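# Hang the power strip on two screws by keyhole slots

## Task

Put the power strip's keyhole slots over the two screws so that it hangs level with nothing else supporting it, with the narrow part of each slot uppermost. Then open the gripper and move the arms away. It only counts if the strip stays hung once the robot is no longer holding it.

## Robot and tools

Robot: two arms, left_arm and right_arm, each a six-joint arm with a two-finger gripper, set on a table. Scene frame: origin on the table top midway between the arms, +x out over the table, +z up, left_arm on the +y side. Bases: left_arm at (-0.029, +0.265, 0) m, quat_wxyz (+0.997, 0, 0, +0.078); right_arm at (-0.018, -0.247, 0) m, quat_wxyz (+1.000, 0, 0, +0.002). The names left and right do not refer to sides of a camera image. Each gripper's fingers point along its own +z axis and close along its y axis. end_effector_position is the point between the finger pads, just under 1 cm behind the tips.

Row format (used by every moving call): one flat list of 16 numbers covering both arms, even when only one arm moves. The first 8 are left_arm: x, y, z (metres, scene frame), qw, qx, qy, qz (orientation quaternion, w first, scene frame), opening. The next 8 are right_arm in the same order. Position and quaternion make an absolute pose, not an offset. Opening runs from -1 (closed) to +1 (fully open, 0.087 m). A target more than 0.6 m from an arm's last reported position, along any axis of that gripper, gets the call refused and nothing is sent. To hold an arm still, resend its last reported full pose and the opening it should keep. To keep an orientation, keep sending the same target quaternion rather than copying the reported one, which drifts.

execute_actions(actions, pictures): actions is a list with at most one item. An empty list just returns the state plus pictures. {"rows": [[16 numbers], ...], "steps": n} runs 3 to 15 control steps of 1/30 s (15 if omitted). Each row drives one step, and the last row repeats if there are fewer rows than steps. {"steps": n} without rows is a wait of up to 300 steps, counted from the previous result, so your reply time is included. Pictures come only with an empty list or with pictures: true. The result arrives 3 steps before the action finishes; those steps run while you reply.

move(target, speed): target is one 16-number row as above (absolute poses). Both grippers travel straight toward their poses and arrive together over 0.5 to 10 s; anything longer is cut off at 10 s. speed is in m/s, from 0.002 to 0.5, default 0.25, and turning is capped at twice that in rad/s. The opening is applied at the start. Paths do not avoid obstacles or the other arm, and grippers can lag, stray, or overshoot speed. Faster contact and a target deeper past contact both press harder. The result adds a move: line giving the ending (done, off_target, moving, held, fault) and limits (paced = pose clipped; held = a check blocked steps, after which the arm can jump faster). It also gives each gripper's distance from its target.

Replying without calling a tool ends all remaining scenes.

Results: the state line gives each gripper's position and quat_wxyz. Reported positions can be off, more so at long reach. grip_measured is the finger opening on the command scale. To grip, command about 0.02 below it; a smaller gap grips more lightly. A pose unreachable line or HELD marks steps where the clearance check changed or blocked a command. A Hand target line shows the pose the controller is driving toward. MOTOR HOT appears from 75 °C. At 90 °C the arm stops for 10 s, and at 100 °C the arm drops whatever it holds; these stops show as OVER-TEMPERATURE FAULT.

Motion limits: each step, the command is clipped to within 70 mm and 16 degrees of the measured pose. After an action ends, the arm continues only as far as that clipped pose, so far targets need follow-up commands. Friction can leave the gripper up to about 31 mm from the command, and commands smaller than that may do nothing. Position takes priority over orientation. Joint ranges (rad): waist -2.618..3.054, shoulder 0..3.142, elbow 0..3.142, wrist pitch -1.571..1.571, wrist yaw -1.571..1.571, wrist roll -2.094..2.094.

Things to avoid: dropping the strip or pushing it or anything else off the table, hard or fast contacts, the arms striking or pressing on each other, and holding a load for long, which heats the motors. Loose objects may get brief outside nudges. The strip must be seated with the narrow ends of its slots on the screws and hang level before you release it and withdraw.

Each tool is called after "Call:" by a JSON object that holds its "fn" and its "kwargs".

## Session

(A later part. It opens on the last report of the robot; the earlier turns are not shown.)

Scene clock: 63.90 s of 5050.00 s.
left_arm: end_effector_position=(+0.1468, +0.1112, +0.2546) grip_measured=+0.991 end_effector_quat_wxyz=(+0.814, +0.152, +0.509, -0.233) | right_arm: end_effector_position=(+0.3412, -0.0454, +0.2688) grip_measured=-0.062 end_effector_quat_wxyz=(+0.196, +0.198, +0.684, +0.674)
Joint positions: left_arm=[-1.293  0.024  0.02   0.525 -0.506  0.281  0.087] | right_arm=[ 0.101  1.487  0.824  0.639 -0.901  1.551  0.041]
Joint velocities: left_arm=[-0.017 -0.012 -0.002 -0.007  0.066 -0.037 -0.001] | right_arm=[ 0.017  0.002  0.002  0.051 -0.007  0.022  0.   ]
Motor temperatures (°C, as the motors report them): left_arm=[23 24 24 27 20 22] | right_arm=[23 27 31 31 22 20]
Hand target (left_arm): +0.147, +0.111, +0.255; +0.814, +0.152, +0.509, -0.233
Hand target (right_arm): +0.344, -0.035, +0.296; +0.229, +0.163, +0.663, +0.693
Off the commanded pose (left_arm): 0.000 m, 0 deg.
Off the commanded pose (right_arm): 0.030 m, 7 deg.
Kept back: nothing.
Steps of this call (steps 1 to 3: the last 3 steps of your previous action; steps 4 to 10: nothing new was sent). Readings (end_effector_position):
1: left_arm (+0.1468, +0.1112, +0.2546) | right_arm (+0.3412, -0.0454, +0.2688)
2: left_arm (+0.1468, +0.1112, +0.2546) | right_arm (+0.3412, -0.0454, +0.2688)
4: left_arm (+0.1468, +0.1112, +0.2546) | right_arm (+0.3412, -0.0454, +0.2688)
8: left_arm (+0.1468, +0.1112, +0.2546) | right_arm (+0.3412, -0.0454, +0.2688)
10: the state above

Call:
{"fn": "move", "kwargs": {"target": [0.1468,0.1112,0.2546,0.814,0.152,0.509,-0.233,1,0.30,-0.12,0.29,0.201,0.201,0.678,0.678,-0.2], "speed": 0.1}}

Call:
{"fn": "move", "kwargs": {"target": [0.1468,0.1112,0.2546,0.814,0.152,0.509,-0.233,1,0.27,-0.14,0.27,-0.123,-0.123,0.696,0.696,-0.2], "speed": 0.15}}

Scene clock: 65.53 s of 5050.00 s.
left_arm: end_effector_position=(+0.1468, +0.1112, +0.2546) grip_measured=+0.991 end_effector_quat_wxyz=(+0.814, +0.152, +0.509, -0.233) | right_arm: end_effector_position=(+0.3092, -0.1199, +0.2707) grip_measured=-0.062 end_effector_quat_wxyz=(+0.186, +0.225, +0.686, +0.666)
Joint positions: left_arm=[-1.293  0.024  0.02   0.525 -0.506  0.281  0.087] | right_arm=[-0.16   1.327  0.742  0.481 -1.136  1.521  0.041]
Joint velocities: left_arm=[ 0.002  0.012 -0.032  0.007 -0.081 -0.007 -0.001] | right_arm=[ 0.012 -0.002 -0.007  0.051 -0.022 -0.037 -0.   ]
Motor temperatures (°C, as the motors report them): left_arm=[23 24 24 27 20 22] | right_arm=[23 27 31 31 22 20]
Hand target (left_arm): +0.147, +0.111, +0.255; +0.814, +0.152, +0.509, -0.233
Hand target (right_arm): +0.301, -0.120, +0.289; +0.201, +0.201, +0.680, +0.676
Off the commanded pose (left_arm): 0.000 m, 0 deg.
Off the commanded pose (right_arm): 0.021 m, 4 deg.
Kept back: nothing.
move: off_target (right_arm)

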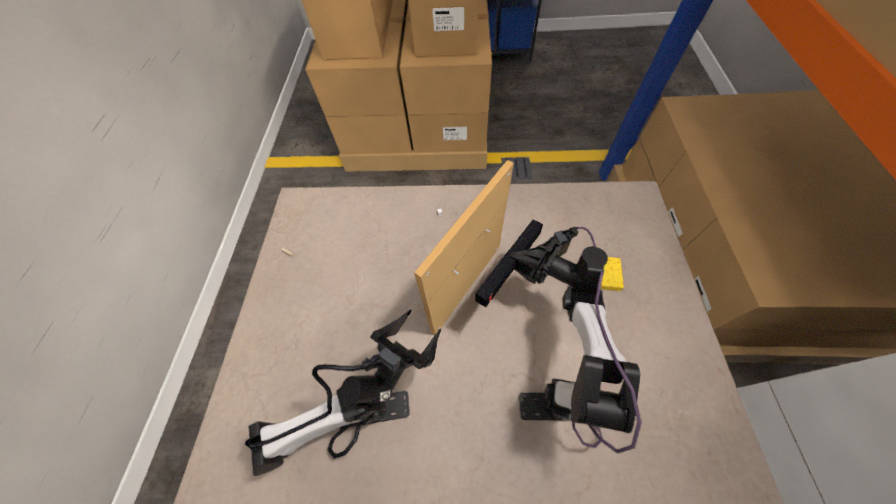

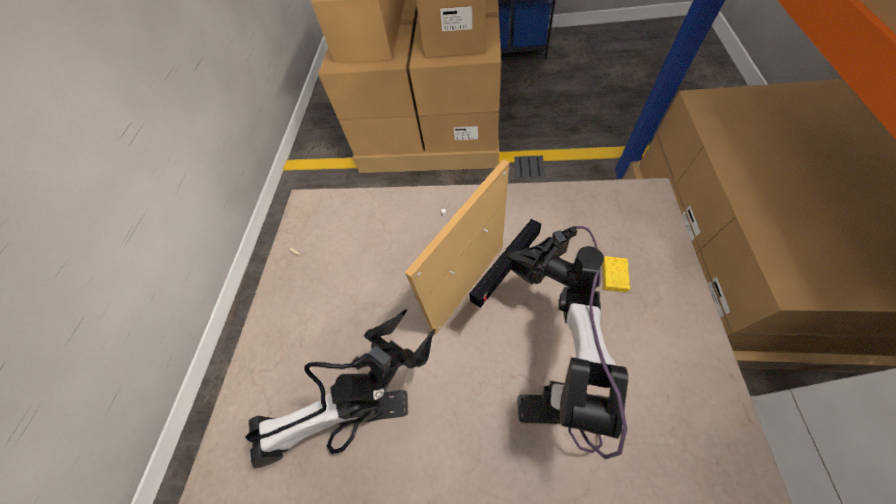

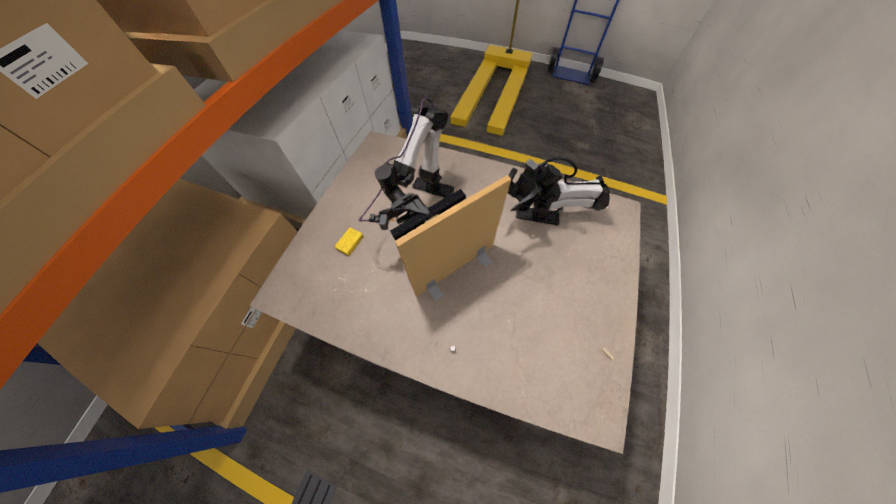

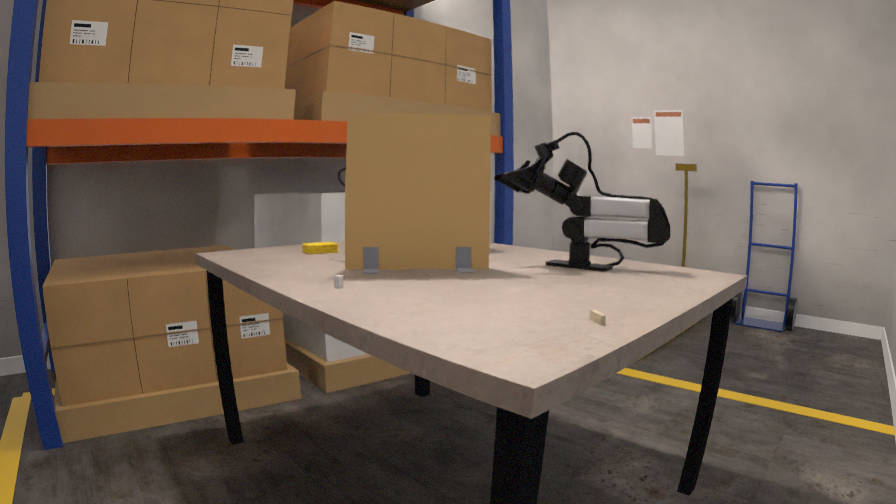

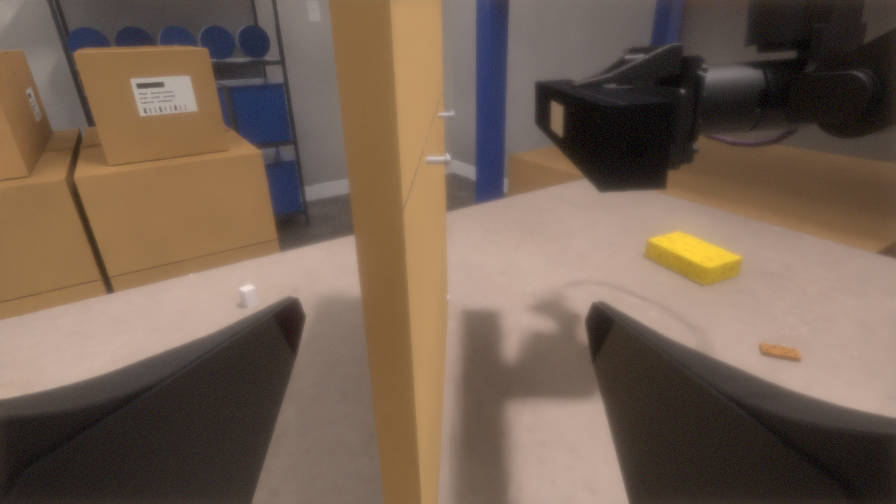

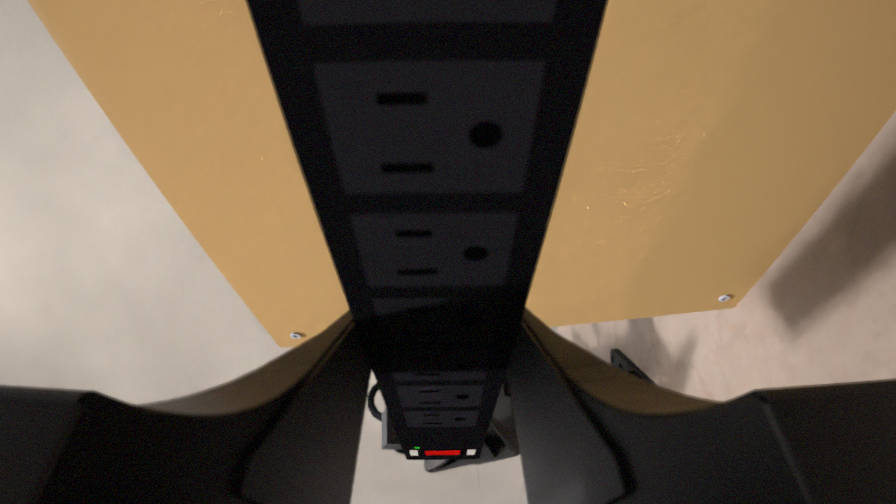

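Scene clock: 72.13 s of 5050.00 s.
left_arm: end_effector_position=(+0.1468, +0.1112, +0.2546) grip_measured=+0.991 end_effector_quat_wxyz=(+0.814, +0.152, +0.509, -0.233) | right_arm: end_effector_position=(+0.2702, -0.1505, +0.2340) grip_measured=-0.062 end_effector_quat_wxyz=(+0.088, +0.009, +0.823, +0.562)
Joint positions: left_arm=[-1.293  0.024  0.02   0.525 -0.506  0.281  0.087] | right_arm=[-0.23   1.76   1.527 -1.5   -1.204 -0.317  0.041]
Joint velocities: left_arm=[-0.012 -0.012 -0.007 -0.037 -0.066 -0.095 -0.   ] | right_arm=[ 0.002  0.002 -0.002 -0.051  0.11   0.007 -0.001]
Motor temperatures (°C, as the motors report them): left_arm=[23 24 25 27 20 22] | right_arm=[23 27 32 29 22 20]
Hand target (left_arm): +0.147, +0.111, +0.255; +0.814, +0.152, +0.509, -0.233
Hand target (right_arm): +0.267, -0.141, +0.264; +0.087, +0.019, +0.798, +0.596
Off the commanded pose (left_arm): 0.000 m, 0 deg.
Off the commanded pose (right_arm): 0.038 m, 36 deg; orientation clipped at the last step of the last action.
joint sent to its limit (right arm) — the command would take joint 4 (wrist pitch) past its lower limit, so that joint was sent only as far as its limit.
Kept back: nothing.
move: off_target (right_arm); limits=paced

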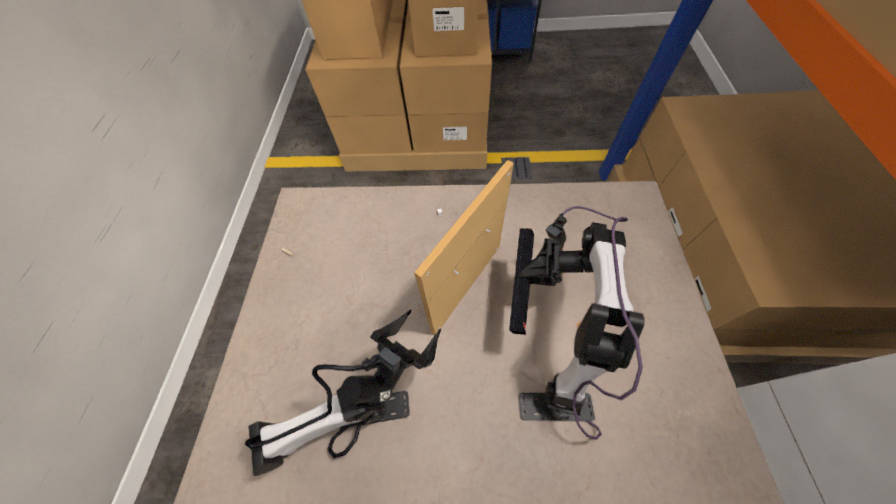

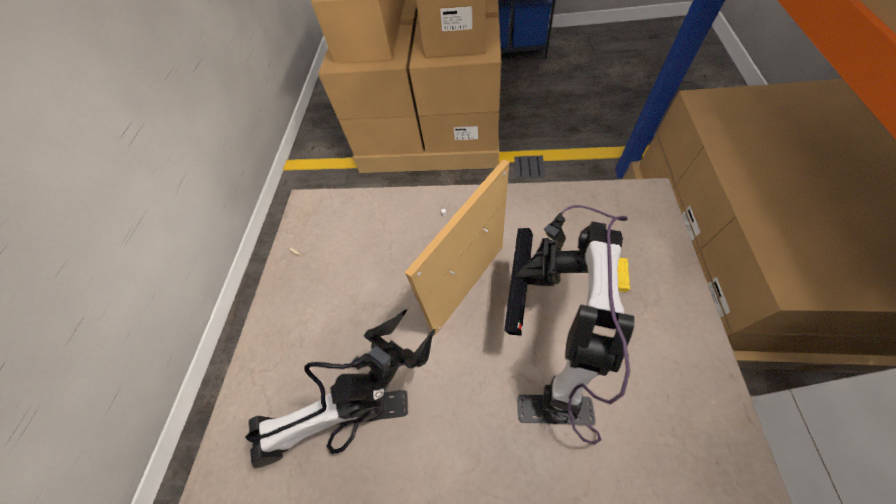

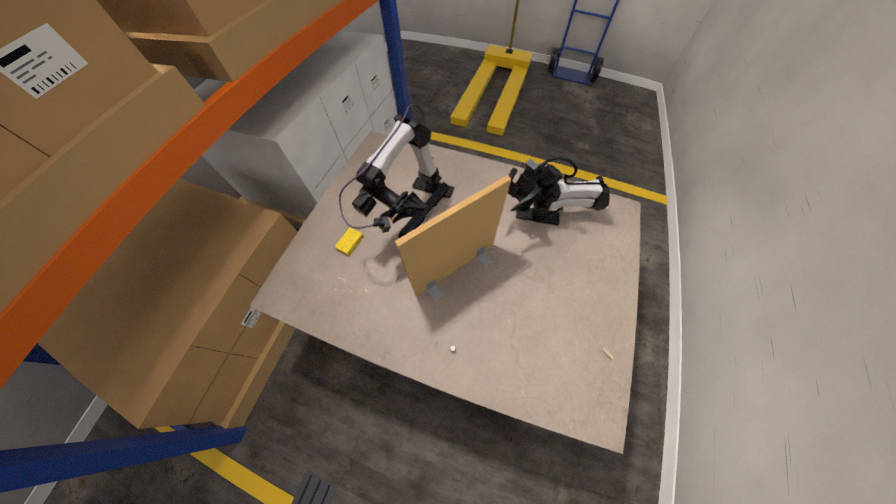

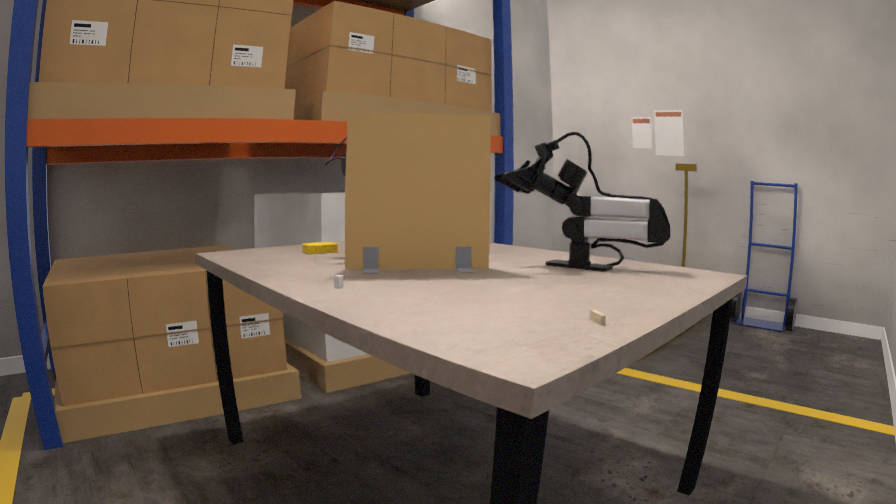

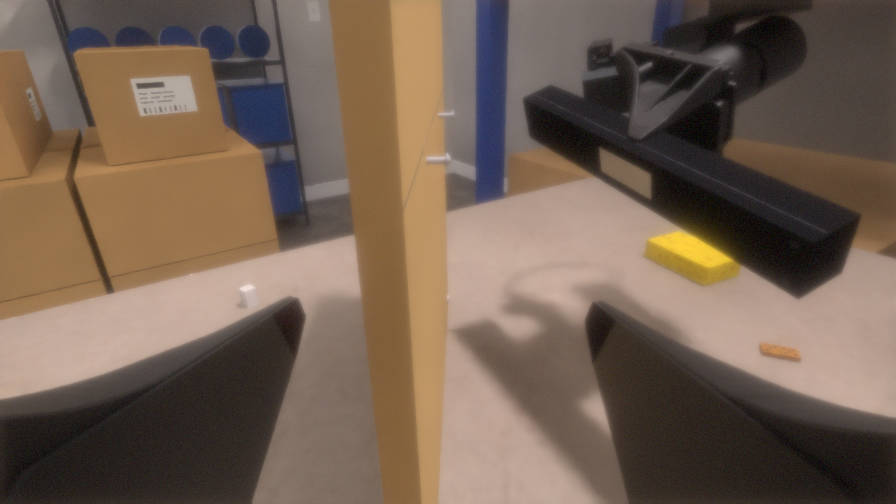

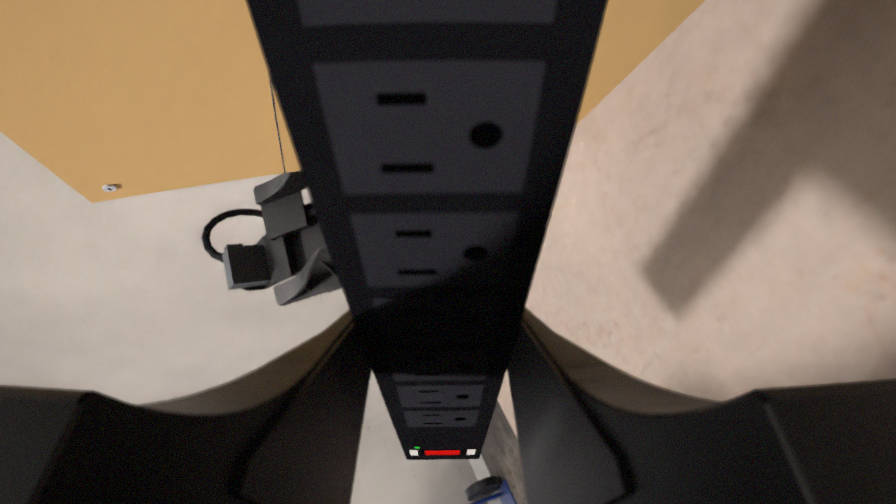

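Call:
{"fn": "zoom_image", "kwargs": {"camera": "cam_left_wrist", "region": [510,70,870,310]}}

Region (510, 70, 870, 310) of cam_left_wrist's 896x504 image, scaled by 1.400, with more detail than that image has.

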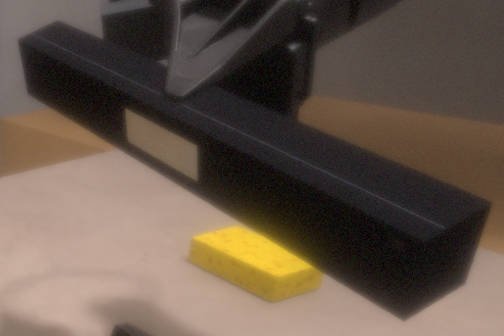

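Call:
{"fn": "move", "kwargs": {"target": [0.1468,0.1112,0.2546,0.814,0.152,0.509,-0.233,1,0.30,-0.09,0.32,0.232,0.163,0.665,0.695,-0.2], "speed": 0.15}}

Call:
{"fn": "execute_actions", "kwargs": {"actions": [{"rows":[[0.1468,0.1112,0.2546,0.814,0.152,0.509,-0.233,1,0.329,-0.043,0.315,0.232,0.163,0.665,0.695,-0.2]],"steps":15}]}}

Call:
{"fn": "execute_actions", "kwargs": {"actions": [{"rows":[[0.1468,0.1112,0.2546,0.814,0.152,0.509,-0.233,1,0.327,-0.045,0.291,0.232,0.163,0.665,0.695,-0.2]],"steps":15}]}}

Call:
{"fn": "execute_actions", "kwargs": {"actions": [{"steps":10}]}}

Scene clock: 75.60 s of 5050.00 s.
left_arm: end_effector_position=(+0.1468, +0.1112, +0.2546) grip_measured=+0.991 end_effector_quat_wxyz=(+0.814, +0.152, +0.509, -0.233) | right_arm: end_effector_position=(+0.3037, -0.0923, +0.3054) grip_measured=-0.062 end_effector_quat_wxyz=(+0.212, +0.197, +0.670, +0.684)
Joint positions: left_arm=[-1.293  0.024  0.02   0.525 -0.506  0.281  0.087] | right_arm=[-0.058  1.273  0.761  0.561 -1.039  1.598  0.041]
Joint velocities: left_arm=[ 0.012  0.002  0.012 -0.022 -0.007  0.022 -0.   ] | right_arm=[-0.022 -0.017 -0.012  0.066 -0.022 -0.051  0.001]
Motor temperatures (°C, as the motors report them): left_arm=[23 24 25 27 20 22] | right_arm=[23 27 32 29 22 20]
Hand target (left_arm): +0.147, +0.111, +0.255; +0.814, +0.152, +0.509, -0.233
Hand target (right_arm): +0.300, -0.090, +0.325; +0.236, +0.169, +0.655, +0.697
Off the commanded pose (left_arm): 0.000 m, 0 deg.
Off the commanded pose (right_arm): 0.015 m, 5 deg.
Kept back: nothing.
move: off_target (right_arm)

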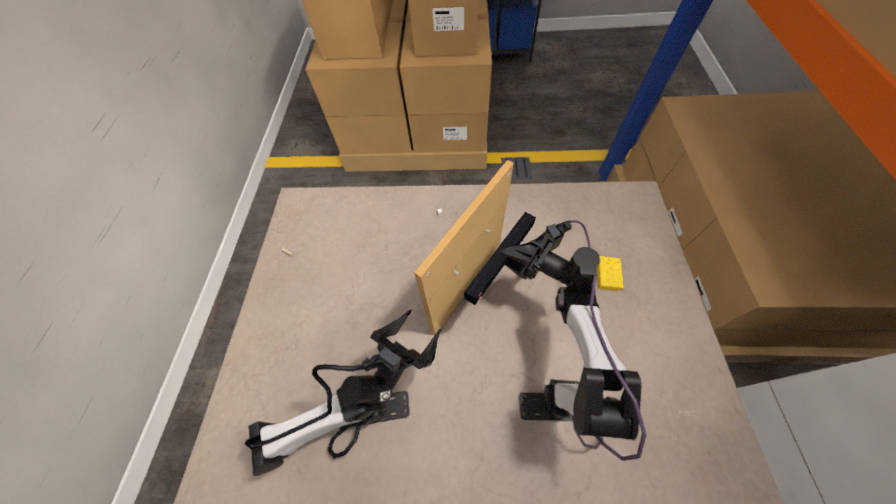

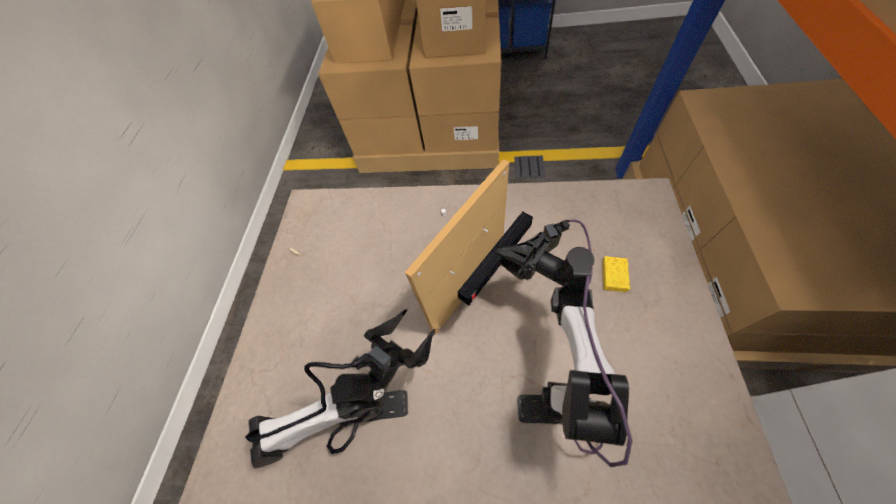

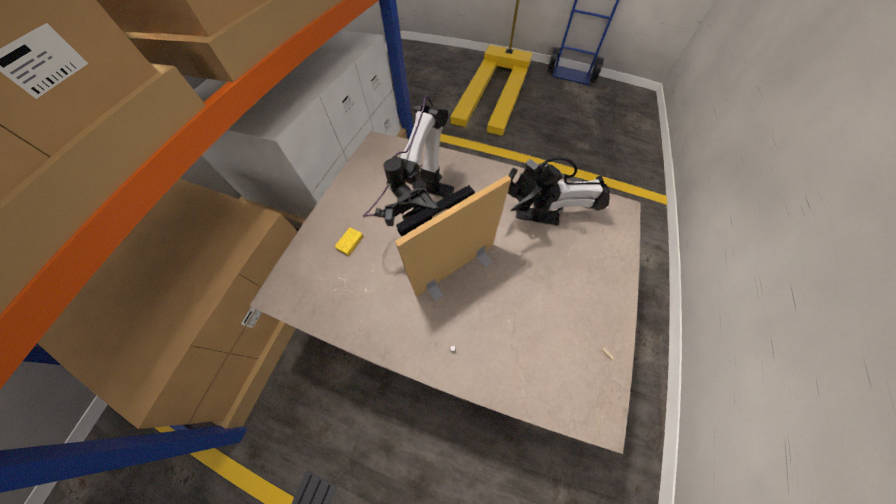

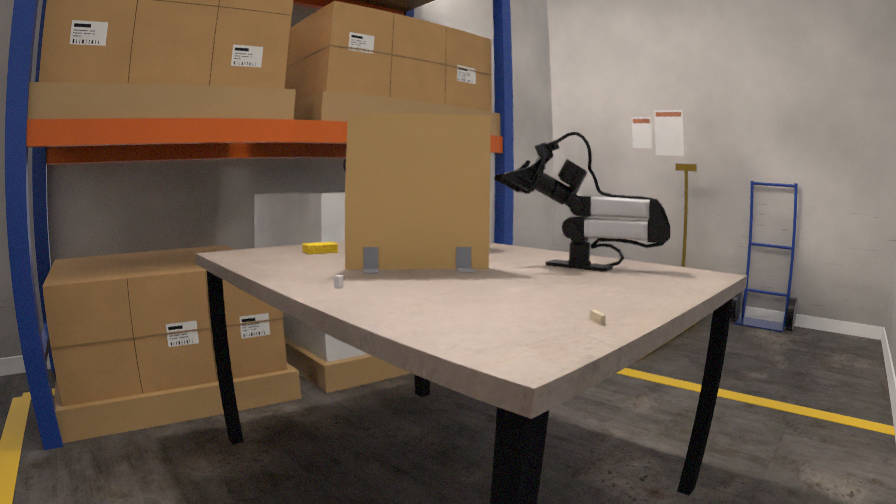

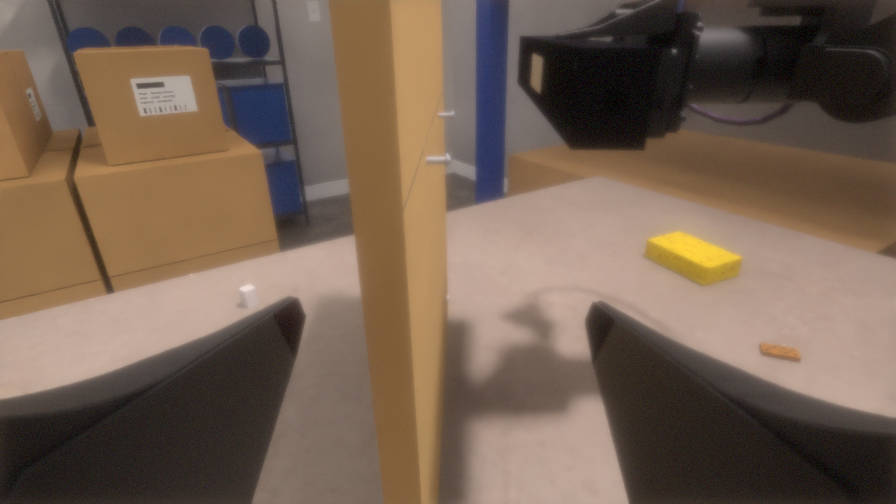

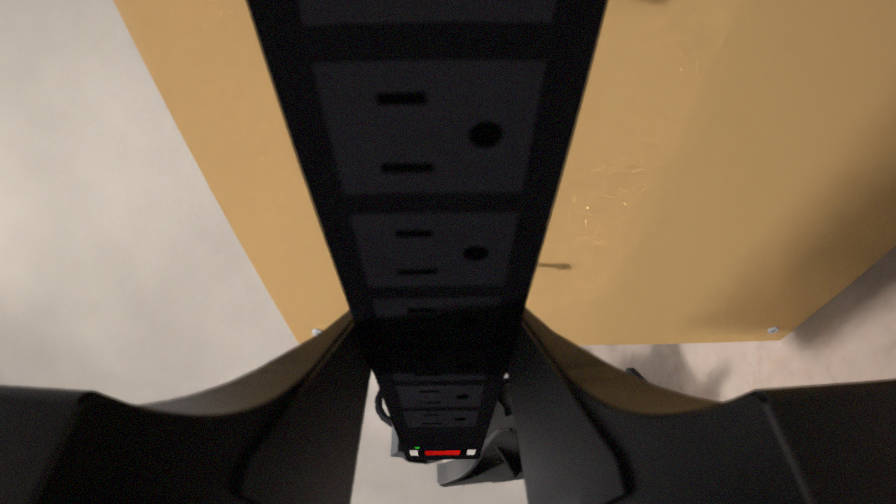

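Scene clock: 76.00 s of 5050.00 s.
left_arm: end_effector_position=(+0.1468, +0.1112, +0.2546) grip_measured=+0.991 end_effector_quat_wxyz=(+0.814, +0.152, +0.509, -0.233) | right_arm: end_effector_position=(+0.3212, -0.0420, +0.2730) grip_measured=-0.062 end_effector_quat_wxyz=(+0.177, +0.205, +0.690, +0.672)
Joint positions: left_arm=[-1.293  0.024  0.02   0.525 -0.506  0.281  0.087] | right_arm=[ 0.116  1.405  0.792  0.556 -0.904  1.557  0.041]
Joint velocities: left_arm=[-0.017  0.002 -0.007  0.037 -0.022  0.051  0.   ] | right_arm=[-0.007 -0.007  0.002 -0.051  0.051 -0.139 -0.   ]
Motor temperatures (°C, as the motors report them): left_arm=[23 24 25 27 20 22] | right_arm=[23 27 32 29 22 20]
Steps of this call (steps 1 to 12: the first 12 steps of this action). Readings (end_effector_position):
1: left_arm (+0.1468, +0.1112, +0.2546) | right_arm (+0.3058, -0.0873, +0.3038)
2: left_arm (+0.1468, +0.1112, +0.2546) | right_arm (+0.3091, -0.0766, +0.3018)
4: left_arm (+0.1468, +0.1112, +0.2546) | right_arm (+0.3117, -0.0534, +0.2918)
8: left_arm (+0.1468, +0.1112, +0.2546) | right_arm (+0.3164, -0.0405, +0.2739)
12: the state above

Scene clock: 76.50 s of 5050.00 s.
left_arm: end_effector_position=(+0.1468, +0.1112, +0.2546) grip_measured=+0.991 end_effector_quat_wxyz=(+0.814, +0.152, +0.509, -0.233) | right_arm: end_effector_position=(+0.3244, -0.0423, +0.2648) grip_measured=-0.062 end_effector_quat_wxyz=(+0.189, +0.199, +0.689, +0.671)
Joint positions: left_arm=[-1.293  0.024  0.02   0.525 -0.506  0.281  0.087] | right_arm=[ 0.116  1.427  0.772  0.609 -0.895  1.54   0.041]
Joint velocities: left_arm=[ 0.007  0.002 -0.012 -0.081 -0.037 -0.022  0.   ] | right_arm=[-0.012  0.007 -0.017  0.11   0.037 -0.037 -0.002]
Motor temperatures (°C, as the motors report them): left_arm=[23 24 25 27 20 22] | right_arm=[23 27 32 29 22 20]
Off your previous action's commanded pose (left_arm): 0.000 m, 0 deg at its last step (step 3 of this call).
Off your previous action's commanded pose (right_arm): 0.043 m, 9 deg at its last step (step 3 of this call).
Steps of this call (steps 1 to 3: the last 3 steps of your previous action; steps 4 to 15: the first 12 steps of this action). Readings (end_effector_position):
4: left_arm (+0.1468, +0.1112, +0.2546) | right_arm (+0.3228, -0.0425, +0.2722)
5: left_arm (+0.1468, +0.1112, +0.2546) | right_arm (+0.3232, -0.0424, +0.2714)
7: left_arm (+0.1468, +0.1112, +0.2546) | right_arm (+0.3239, -0.0424, +0.2686)
11: left_arm (+0.1468, +0.1112, +0.2546) | right_arm (+0.3244, -0.0423, +0.2641)
15: the state above

Scene clock: 76.83 s of 5050.00 s.
left_arm: end_effector_position=(+0.1468, +0.1112, +0.2546) grip_measured=+0.991 end_effector_quat_wxyz=(+0.814, +0.152, +0.509, -0.233) | right_arm: end_effector_position=(+0.3245, -0.0423, +0.2669) grip_measured=-0.062 end_effector_quat_wxyz=(+0.194, +0.194, +0.687, +0.672)
Joint positions: left_arm=[-1.293  0.024  0.02   0.525 -0.506  0.281  0.087] | right_arm=[ 0.116  1.427  0.772  0.623 -0.895  1.54   0.041]
Joint velocities: left_arm=[ 0.012  0.012 -0.007 -0.007  0.037 -0.051 -0.001] | right_arm=[ 0.002 -0.002 -0.007  0.022 -0.051 -0.007  0.   ]
Motor temperatures (°C, as the motors report them): left_arm=[23 24 25 27 20 22] | right_arm=[23 27 32 29 22 20]
Hand target (left_arm): +0.147, +0.111, +0.255; +0.814, +0.152, +0.509, -0.233
Hand target (right_arm): +0.325, -0.045, +0.291; +0.230, +0.163, +0.666, +0.691
Off the commanded pose (left_arm): 0.000 m, 0 deg.
Off the commanded pose (right_arm): 0.024 m, 7 deg.
Kept back: nothing.
Steps of this call (steps 1 to 3: the last 3 steps of your previous action; steps 4 to 10: nothing new was sent). Readings (end_effector_position):
1: left_arm (+0.1468, +0.1112, +0.2546) | right_arm (+0.3244, -0.0423, +0.2652)
2: left_arm (+0.1468, +0.1112, +0.2546) | right_arm (+0.3245, -0.0423, +0.2656)
4: left_arm (+0.1468, +0.1112, +0.2546) | right_arm (+0.3245, -0.0423, +0.2662)
8: left_arm (+0.1468, +0.1112, +0.2546) | right_arm (+0.3245, -0.0423, +0.2667)
10: the state above

Call:
{"fn": "execute_actions", "kwargs": {"actions": [{"rows":[[0.1468,0.1112,0.2546,0.814,0.152,0.509,-0.233,1,0.337,-0.027,0.296,0.232,0.163,0.665,0.695,-0.2]],"steps":15}]}}

Call:
{"fn": "execute_actions", "kwargs": {"actions": [{"steps":10}]}}

Scene clock: 77.27 s of 5050.00 s.
left_arm: end_effector_position=(+0.1468, +0.1112, +0.2546) grip_measured=+0.991 end_effector_quat_wxyz=(+0.814, +0.152, +0.509, -0.233) | right_arm: end_effector_position=(+0.3273, -0.0361, +0.2634) grip_measured=-0.062 end_effector_quat_wxyz=(+0.192, +0.196, +0.688, +0.672)
Joint positions: left_arm=[-1.293  0.024  0.02   0.525 -0.506  0.281  0.087] | right_arm=[ 0.135  1.448  0.776  0.636 -0.876  1.543  0.041]
Joint velocities: left_arm=[ 0.007 -0.007 -0.002 -0.007  0.066  0.007 -0.001] | right_arm=[-0.002  0.002  0.007 -0.007 -0.007 -0.007 -0.   ]
Motor temperatures (°C, as the motors report them): left_arm=[23 24 25 27 20 22] | right_arm=[23 27 32 29 22 20]
Steps of this call (step 1: nothing new was sent; steps 2 to 13: the first 12 steps of this action). Readings (end_effector_position):
2: left_arm (+0.1468, +0.1112, +0.2546) | right_arm (+0.3252, -0.0410, +0.2659)
3: left_arm (+0.1468, +0.1112, +0.2546) | right_arm (+0.3266, -0.0385, +0.2649)
5: left_arm (+0.1468, +0.1112, +0.2546) | right_arm (+0.3273, -0.0361, +0.2634)
9: left_arm (+0.1468, +0.1112, +0.2546) | right_arm (+0.3273, -0.0361, +0.2634)
13: the state above

Scene clock: 77.60 s of 5050.00 s.
left_arm: end_effector_position=(+0.1468, +0.1112, +0.2546) grip_measured=+0.991 end_effector_quat_wxyz=(+0.814, +0.152, +0.509, -0.233) | right_arm: end_effector_position=(+0.3273, -0.0361, +0.2634) grip_measured=-0.062 end_effector_quat_wxyz=(+0.192, +0.196, +0.688, +0.672)
Joint positions: left_arm=[-1.293  0.024  0.02   0.525 -0.506  0.281  0.087] | right_arm=[ 0.135  1.448  0.776  0.636 -0.876  1.543  0.041]
Joint velocities: left_arm=[ 0.012  0.012 -0.012 -0.007 -0.095 -0.139 -0.002] | right_arm=[-0.012 -0.007  0.002 -0.037  0.007 -0.066  0.   ]
Motor temperatures (°C, as the motors report them): left_arm=[23 24 25 27 20 22] | right_arm=[23 27 32 29 22 20]
Hand target (left_arm): +0.147, +0.111, +0.255; +0.814, +0.152, +0.509, -0.233
Hand target (right_arm): +0.333, -0.029, +0.296; +0.229, +0.163, +0.663, +0.694
Off the commanded pose (left_arm): 0.000 m, 0 deg.
Off the commanded pose (right_arm): 0.035 m, 7 deg.
Kept back: nothing.
Steps of this call (steps 1 to 3: the last 3 steps of your previous action; steps 4 to 10: nothing new was sent). Readings (end_effector_position):
1: left_arm (+0.1468, +0.1112, +0.2546) | right_arm (+0.3273, -0.0361, +0.2634)
2: left_arm (+0.1468, +0.1112, +0.2546) | right_arm (+0.3273, -0.0361, +0.2634)
4: left_arm (+0.1468, +0.1112, +0.2546) | right_arm (+0.3273, -0.0361, +0.2634)
8: left_arm (+0.1468, +0.1112, +0.2546) | right_arm (+0.3273, -0.0361, +0.2634)
10: the state above

Call:
{"fn": "execute_actions", "kwargs": {"actions": [{"rows":[[0.1468,0.1112,0.2546,0.814,0.152,0.509,-0.233,1,0.336,-0.033,0.302,0.232,0.163,0.665,0.695,-0.2],[0.1468,0.1112,0.2546,0.814,0.152,0.509,-0.233,1,0.338,-0.0345,0.302,0.232,0.163,0.665,0.695,-0.2],[0.1468,0.1112,0.2546,0.814,0.152,0.509,-0.233,1,0.34,-0.036,0.302,0.232,0.163,0.665,0.695,-0.2],[0.1468,0.1112,0.2546,0.814,0.152,0.509,-0.233,1,0.342,-0.037,0.302,0.232,0.163,0.665,0.695,-0.2],[0.1468,0.1112,0.2546,0.814,0.152,0.509,-0.233,1,0.344,-0.0385,0.302,0.232,0.163,0.665,0.695,-0.2],[0.1468,0.1112,0.2546,0.814,0.152,0.509,-0.233,1,0.346,-0.04,0.302,0.232,0.163,0.665,0.695,-0.2]],"steps":15}]}}

Call:
{"fn": "execute_actions", "kwargs": {"actions": [{"steps":10}]}}

Scene clock: 78.13 s of 5050.00 s.
left_arm: end_effector_position=(+0.1468, +0.1112, +0.2546) grip_measured=+0.991 end_effector_quat_wxyz=(+0.814, +0.152, +0.509, -0.233) | right_arm: end_effector_position=(+0.3293, -0.0376, +0.2642) grip_measured=-0.062 end_effector_quat_wxyz=(+0.180, +0.186, +0.691, +0.675)
Joint positions: left_arm=[-1.293  0.024  0.02   0.525 -0.506  0.281  0.087] | right_arm=[ 0.121  1.474  0.805  0.63  -0.924  1.542  0.041]
Joint velocities: left_arm=[ 0.017  0.007 -0.002  0.066 -0.051 -0.125 -0.   ] | right_arm=[ 0.012  0.017  0.002 -0.037 -0.007  0.037  0.   ]
Motor temperatures (°C, as the motors report them): left_arm=[23 24 25 27 20 22] | right_arm=[23 27 32 30 22 20]
Steps of this call (steps 1 to 4: nothing new was sent; steps 5 to 16: the first 12 steps of this action). Readings (end_effector_position):
5: left_arm (+0.1468, +0.1112, +0.2546) | right_arm (+0.3274, -0.0363, +0.2634)
6: left_arm (+0.1468, +0.1112, +0.2546) | right_arm (+0.3274, -0.0365, +0.2639)
8: left_arm (+0.1468, +0.1112, +0.2546) | right_arm (+0.3277, -0.0366, +0.2639)
12: left_arm (+0.1468, +0.1112, +0.2546) | right_arm (+0.3286, -0.0371, +0.2640)
16: the state above

Scene clock: 78.47 s of 5050.00 s.
left_arm: end_effector_position=(+0.1468, +0.1112, +0.2546) grip_measured=+0.991 end_effector_quat_wxyz=(+0.814, +0.152, +0.509, -0.233) | right_arm: end_effector_position=(+0.3294, -0.0377, +0.2640) grip_measured=-0.062 end_effector_quat_wxyz=(+0.179, +0.186, +0.691, +0.675)
Joint positions: left_arm=[-1.293  0.024  0.02   0.525 -0.506  0.281  0.087] | right_arm=[ 0.12   1.475  0.805  0.63  -0.924  1.542  0.041]
Joint velocities: left_arm=[-0.012 -0.007 -0.002  0.051 -0.051  0.007  0.   ] | right_arm=[ 0.002 -0.002 -0.007 -0.037  0.037 -0.022  0.001]
Motor temperatures (°C, as the motors report them): left_arm=[23 24 25 27 20 22] | right_arm=[23 27 32 30 22 20]
Hand target (left_arm): +0.147, +0.111, +0.255; +0.814, +0.152, +0.509, -0.233
Hand target (right_arm): +0.342, -0.042, +0.302; +0.230, +0.163, +0.663, +0.694
Off the commanded pose (left_arm): 0.000 m, 0 deg.
Off the commanded pose (right_arm): 0.041 m, 8 deg.
Kept back: nothing.
Steps of this call (steps 1 to 3: the last 3 steps of your previous action; steps 4 to 10: nothing new was sent). Readings (end_effector_position):
1: left_arm (+0.1468, +0.1112, +0.2546) | right_arm (+0.3294, -0.0377, +0.2642)
2: left_arm (+0.1468, +0.1112, +0.2546) | right_arm (+0.3294, -0.0377, +0.2640)
4: left_arm (+0.1468, +0.1112, +0.2546) | right_arm (+0.3294, -0.0377, +0.2640)
8: left_arm (+0.1468, +0.1112, +0.2546) | right_arm (+0.3294, -0.0377, +0.2640)
10: the state above

Call:
{"fn": "execute_actions", "kwargs": {"actions": [{"rows":[[0.1468,0.1112,0.2546,0.814,0.152,0.509,-0.233,1,0.328,-0.05,0.325,0.232,0.163,0.665,0.695,-0.2]],"steps":15}]}}

Call:
{"fn": "execute_actions", "kwargs": {"actions": [{"rows":[[0.1468,0.1112,0.2546,0.814,0.152,0.509,-0.233,1,0.33,-0.047,0.294,0.232,0.163,0.665,0.695,-0.2]],"steps":15}]}}

Call:
{"fn": "execute_actions", "kwargs": {"actions": [{"steps":12}]}}

Call:
{"fn": "execute_actions", "kwargs": {"actions": [{"rows":[[0.1468,0.1112,0.2546,0.814,0.152,0.509,-0.233,1,0.339,-0.029,0.298,0.232,0.163,0.665,0.695,-0.2]],"steps":15}]}}

Scene clock: 79.03 s of 5050.00 s.
left_arm: end_effector_position=(+0.1468, +0.1112, +0.2546) grip_measured=+0.991 end_effector_quat_wxyz=(+0.814, +0.152, +0.509, -0.233) | right_arm: end_effector_position=(+0.3265, -0.0470, +0.2848) grip_measured=-0.062 end_effector_quat_wxyz=(+0.195, +0.191, +0.686, +0.674)
Joint positions: left_arm=[-1.293  0.024  0.02   0.525 -0.506  0.281  0.087] | right_arm=[ 0.098  1.408  0.827  0.557 -0.917  1.542  0.041]
Joint velocities: left_arm=[ 0.007 -0.002  0.002 -0.051 -0.007 -0.066  0.   ] | right_arm=[ 0.002  0.007  0.002 -0.168 -0.022 -0.007  0.   ]
Motor temperatures (°C, as the motors report them): left_arm=[23 24 25 27 20 22] | right_arm=[23 27 32 30 22 20]
Steps of this call (steps 1 to 5: nothing new was sent; steps 6 to 17: the first 12 steps of this action). Readings (end_effector_position):
6: left_arm (+0.1468, +0.1112, +0.2546) | right_arm (+0.3287, -0.0385, +0.2649)
7: left_arm (+0.1468, +0.1112, +0.2546) | right_arm (+0.3277, -0.0403, +0.2663)
9: left_arm (+0.1468, +0.1112, +0.2546) | right_arm (+0.3261, -0.0444, +0.2729)
13: left_arm (+0.1468, +0.1112, +0.2546) | right_arm (+0.3263, -0.0470, +0.2847)
17: the state above

Scene clock: 79.53 s of 5050.00 s.
left_arm: end_effector_position=(+0.1468, +0.1112, +0.2546) grip_measured=+0.991 end_effector_quat_wxyz=(+0.814, +0.152, +0.509, -0.233) | right_arm: end_effector_position=(+0.3292, -0.0475, +0.2660) grip_measured=-0.062 end_effector_quat_wxyz=(+0.190, +0.202, +0.689, +0.670)
Joint positions: left_arm=[-1.293  0.024  0.02   0.525 -0.506  0.281  0.087] | right_arm=[ 0.098  1.437  0.787  0.599 -0.906  1.54   0.041]
Joint velocities: left_arm=[-0.017  0.002  0.022 -0.037  0.051  0.022 -0.001] | right_arm=[ 0.002 -0.007 -0.007  0.066 -0.007  0.037  0.   ]
Motor temperatures (°C, as the motors report them): left_arm=[23 24 25 27 20 22] | right_arm=[23 27 32 30 22 20]
Off your previous action's commanded pose (left_arm): 0.000 m, 0 deg at its last step (step 3 of this call).
Off your previous action's commanded pose (right_arm): 0.042 m, 7 deg at its last step (step 3 of this call).
Steps of this call (steps 1 to 3: the last 3 steps of your previous action; steps 4 to 15: the first 12 steps of this action). Readings (end_effector_position):
4: left_arm (+0.1468, +0.1112, +0.2546) | right_arm (+0.3267, -0.0470, +0.2826)
5: left_arm (+0.1468, +0.1112, +0.2546) | right_arm (+0.3270, -0.0471, +0.2813)
7: left_arm (+0.1468, +0.1112, +0.2546) | right_arm (+0.3277, -0.0472, +0.2758)
11: left_arm (+0.1468, +0.1112, +0.2546) | right_arm (+0.3291, -0.0474, +0.2660)
15: the state above

Scene clock: 79.93 s of 5050.00 s.
left_arm: end_effector_position=(+0.1468, +0.1112, +0.2546) grip_measured=+0.991 end_effector_quat_wxyz=(+0.814, +0.152, +0.509, -0.233) | right_arm: end_effector_position=(+0.3294, -0.0475, +0.2683) grip_measured=-0.062 end_effector_quat_wxyz=(+0.196, +0.197, +0.687, +0.672)
Joint positions: left_arm=[-1.293  0.024  0.02   0.525 -0.506  0.281  0.087] | right_arm=[ 0.098  1.437  0.787  0.615 -0.906  1.54   0.041]
Joint velocities: left_arm=[-0.012 -0.002 -0.007  0.022  0.051 -0.037  0.001] | right_arm=[ 0.007  0.017 -0.007  0.007 -0.022 -0.007 -0.   ]
Motor temperatures (°C, as the motors report them): left_arm=[23 24 25 27 20 22] | right_arm=[23 27 32 30 22 20]
Hand target (left_arm): +0.147, +0.111, +0.255; +0.814, +0.152, +0.509, -0.233
Hand target (right_arm): +0.328, -0.047, +0.294; +0.230, +0.163, +0.666, +0.691
Off the commanded pose (left_arm): 0.000 m, 0 deg.
Off the commanded pose (right_arm): 0.026 m, 7 deg.
Kept back: nothing.
Steps of this call (steps 1 to 3: the last 3 steps of your previous action; steps 4 to 12: nothing new was sent). Readings (end_effector_position):
1: left_arm (+0.1468, +0.1112, +0.2546) | right_arm (+0.3293, -0.0475, +0.2665)
2: left_arm (+0.1468, +0.1112, +0.2546) | right_arm (+0.3293, -0.0475, +0.2669)
4: left_arm (+0.1468, +0.1112, +0.2546) | right_arm (+0.3293, -0.0475, +0.2675)
8: left_arm (+0.1468, +0.1112, +0.2546) | right_arm (+0.3294, -0.0475, +0.2682)
12: the state above

Scene clock: 80.33 s of 5050.00 s.
left_arm: end_effector_position=(+0.1468, +0.1112, +0.2546) grip_measured=+0.991 end_effector_quat_wxyz=(+0.814, +0.152, +0.509, -0.233) | right_arm: end_effector_position=(+0.3318, -0.0376, +0.2620) grip_measured=-0.062 end_effector_quat_wxyz=(+0.191, +0.202, +0.688, +0.670)
Joint positions: left_arm=[-1.293  0.024  0.02   0.525 -0.506  0.281  0.087] | right_arm=[ 0.13   1.459  0.787  0.626 -0.873  1.543  0.041]
Joint velocities: left_arm=[-0.017 -0.002  0.007  0.007 -0.081 -0.007 -0.   ] | right_arm=[-0.007  0.017 -0.017 -0.051  0.007  0.007 -0.001]
Motor temperatures (°C, as the motors report them): left_arm=[23 23 25 27 20 22] | right_arm=[23 27 32 30 22 20]
Steps of this call (steps 1 to 12: the first 12 steps of this action). Readings (end_effector_position):
1: left_arm (+0.1468, +0.1112, +0.2546) | right_arm (+0.3299, -0.0460, +0.2677)
2: left_arm (+0.1468, +0.1112, +0.2546) | right_arm (+0.3308, -0.0429, +0.2665)
4: left_arm (+0.1468, +0.1112, +0.2546) | right_arm (+0.3318, -0.0378, +0.2624)
8: left_arm (+0.1468, +0.1112, +0.2546) | right_arm (+0.3318, -0.0376, +0.2620)
12: the state above

Call:
{"fn": "execute_actions", "kwargs": {"actions": []}}

Scene clock: 80.60 s of 5050.00 s.
left_arm: end_effector_position=(+0.1468, +0.1112, +0.2546) grip_measured=+0.991 end_effector_quat_wxyz=(+0.814, +0.152, +0.509, -0.233) | right_arm: end_effector_position=(+0.3318, -0.0376, +0.2620) grip_measured=-0.062 end_effector_quat_wxyz=(+0.191, +0.202, +0.688, +0.670)
Joint positions: left_arm=[-1.293  0.024  0.02   0.525 -0.506  0.281  0.087] | right_arm=[ 0.13   1.459  0.787  0.626 -0.873  1.543  0.041]
Joint velocities: left_arm=[-0.007  0.007 -0.002  0.066 -0.022  0.007 -0.001] | right_arm=[ 0.007  0.002 -0.002 -0.051 -0.022 -0.037  0.   ]
Motor temperatures (°C, as the motors report them): left_arm=[23 23 25 27 20 22] | right_arm=[23 27 32 30 22 20]
Hand target (left_arm): +0.147, +0.111, +0.255; +0.814, +0.152, +0.509, -0.233
Hand target (right_arm): +0.335, -0.031, +0.298; +0.230, +0.163, +0.663, +0.694
Off the commanded pose (left_arm): 0.000 m, 0 deg.
Off the commanded pose (right_arm): 0.038 m, 8 deg.
Kept back: nothing.
Steps of this call (steps 1 to 3: the last 3 steps of your previous action; steps 4 to 8: nothing new was sent). Readings (end_effector_position):
1: left_arm (+0.1468, +0.1112, +0.2546) | right_arm (+0.3318, -0.0376, +0.2620)
2: left_arm (+0.1468, +0.1112, +0.2546) | right_arm (+0.3318, -0.0376, +0.2620)
4: left_arm (+0.1468, +0.1112, +0.2546) | right_arm (+0.3318, -0.0376, +0.2620)
8: the state above

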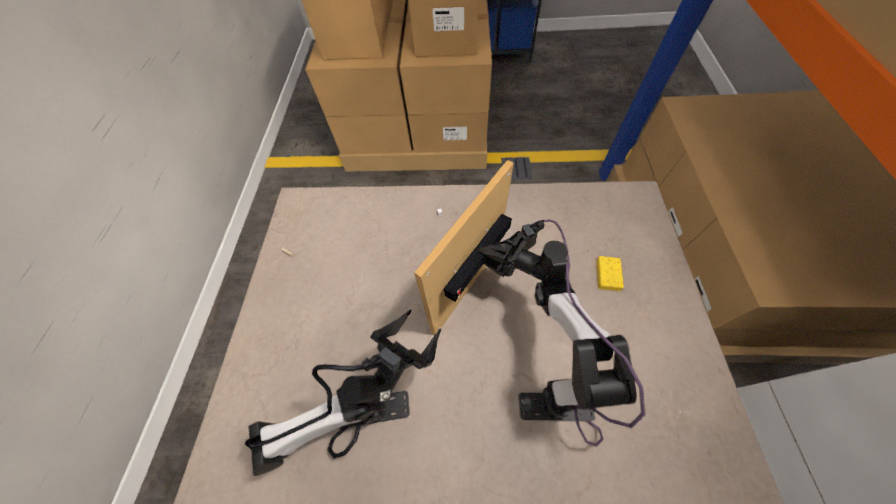

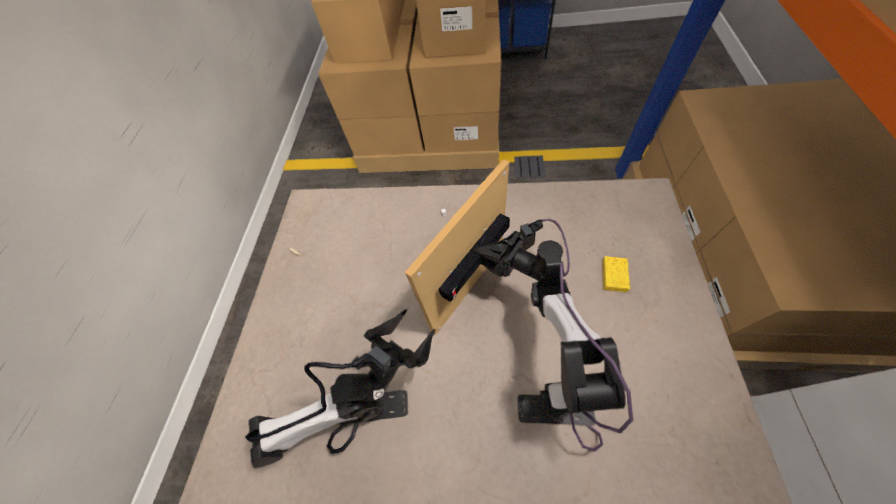

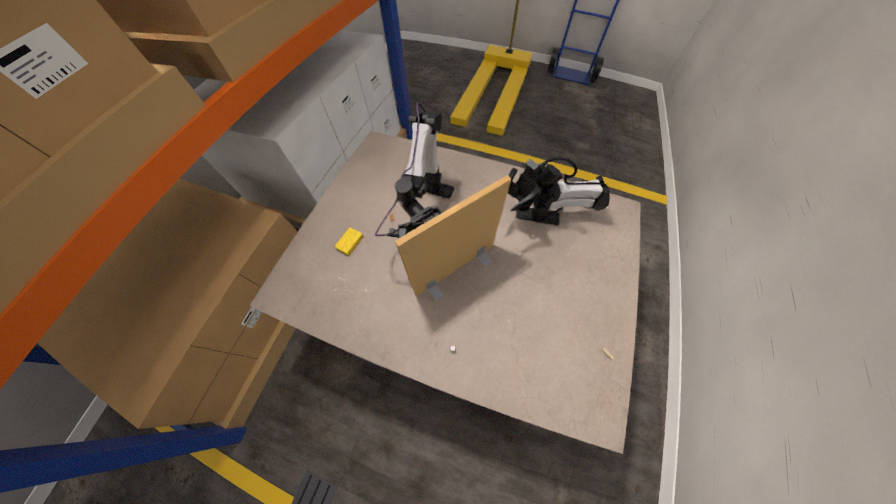

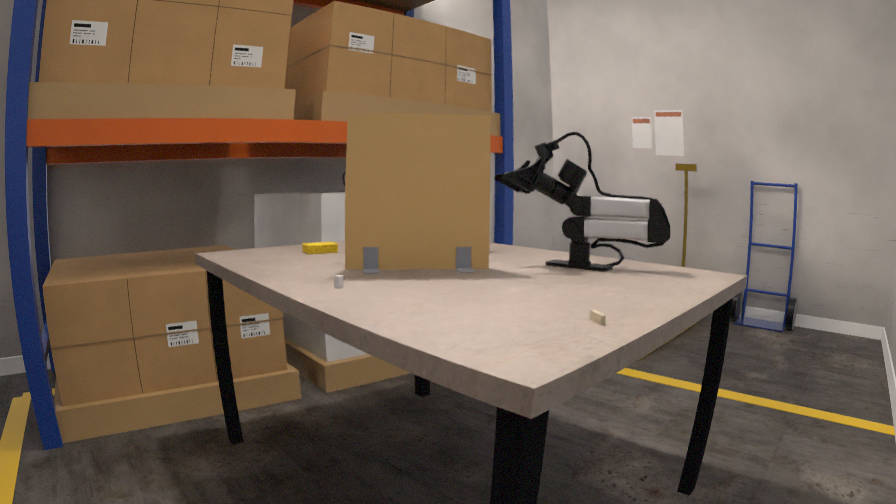

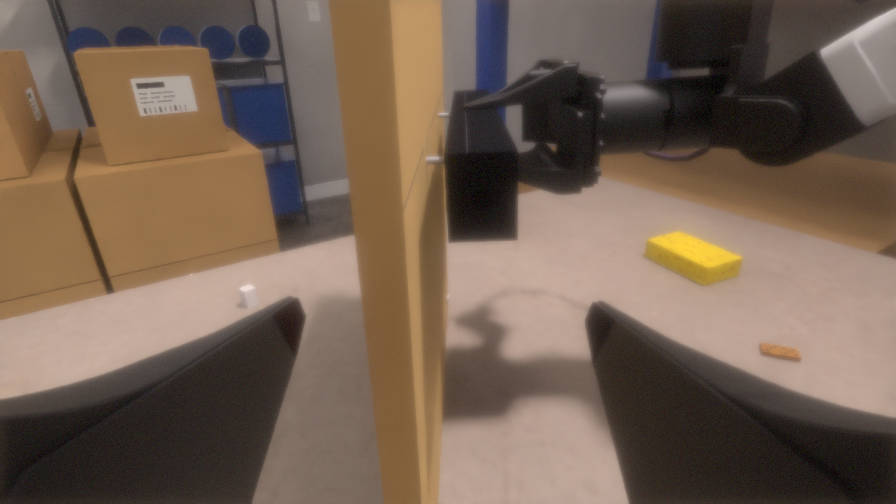

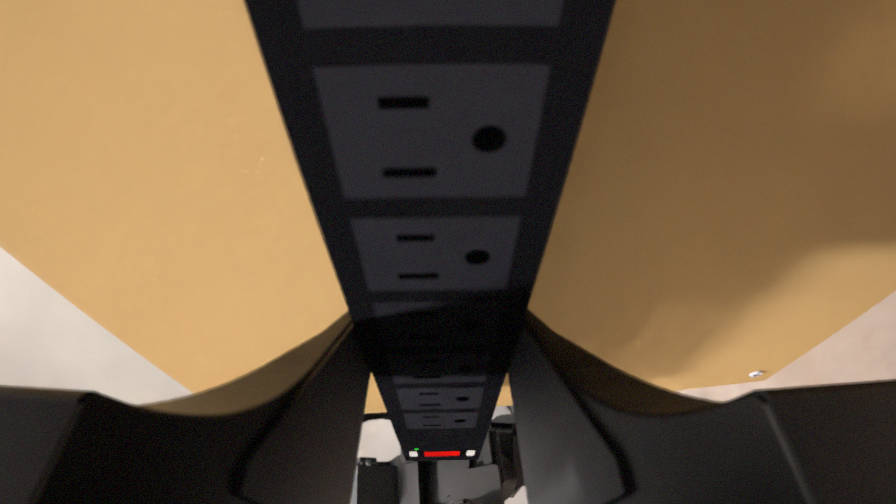

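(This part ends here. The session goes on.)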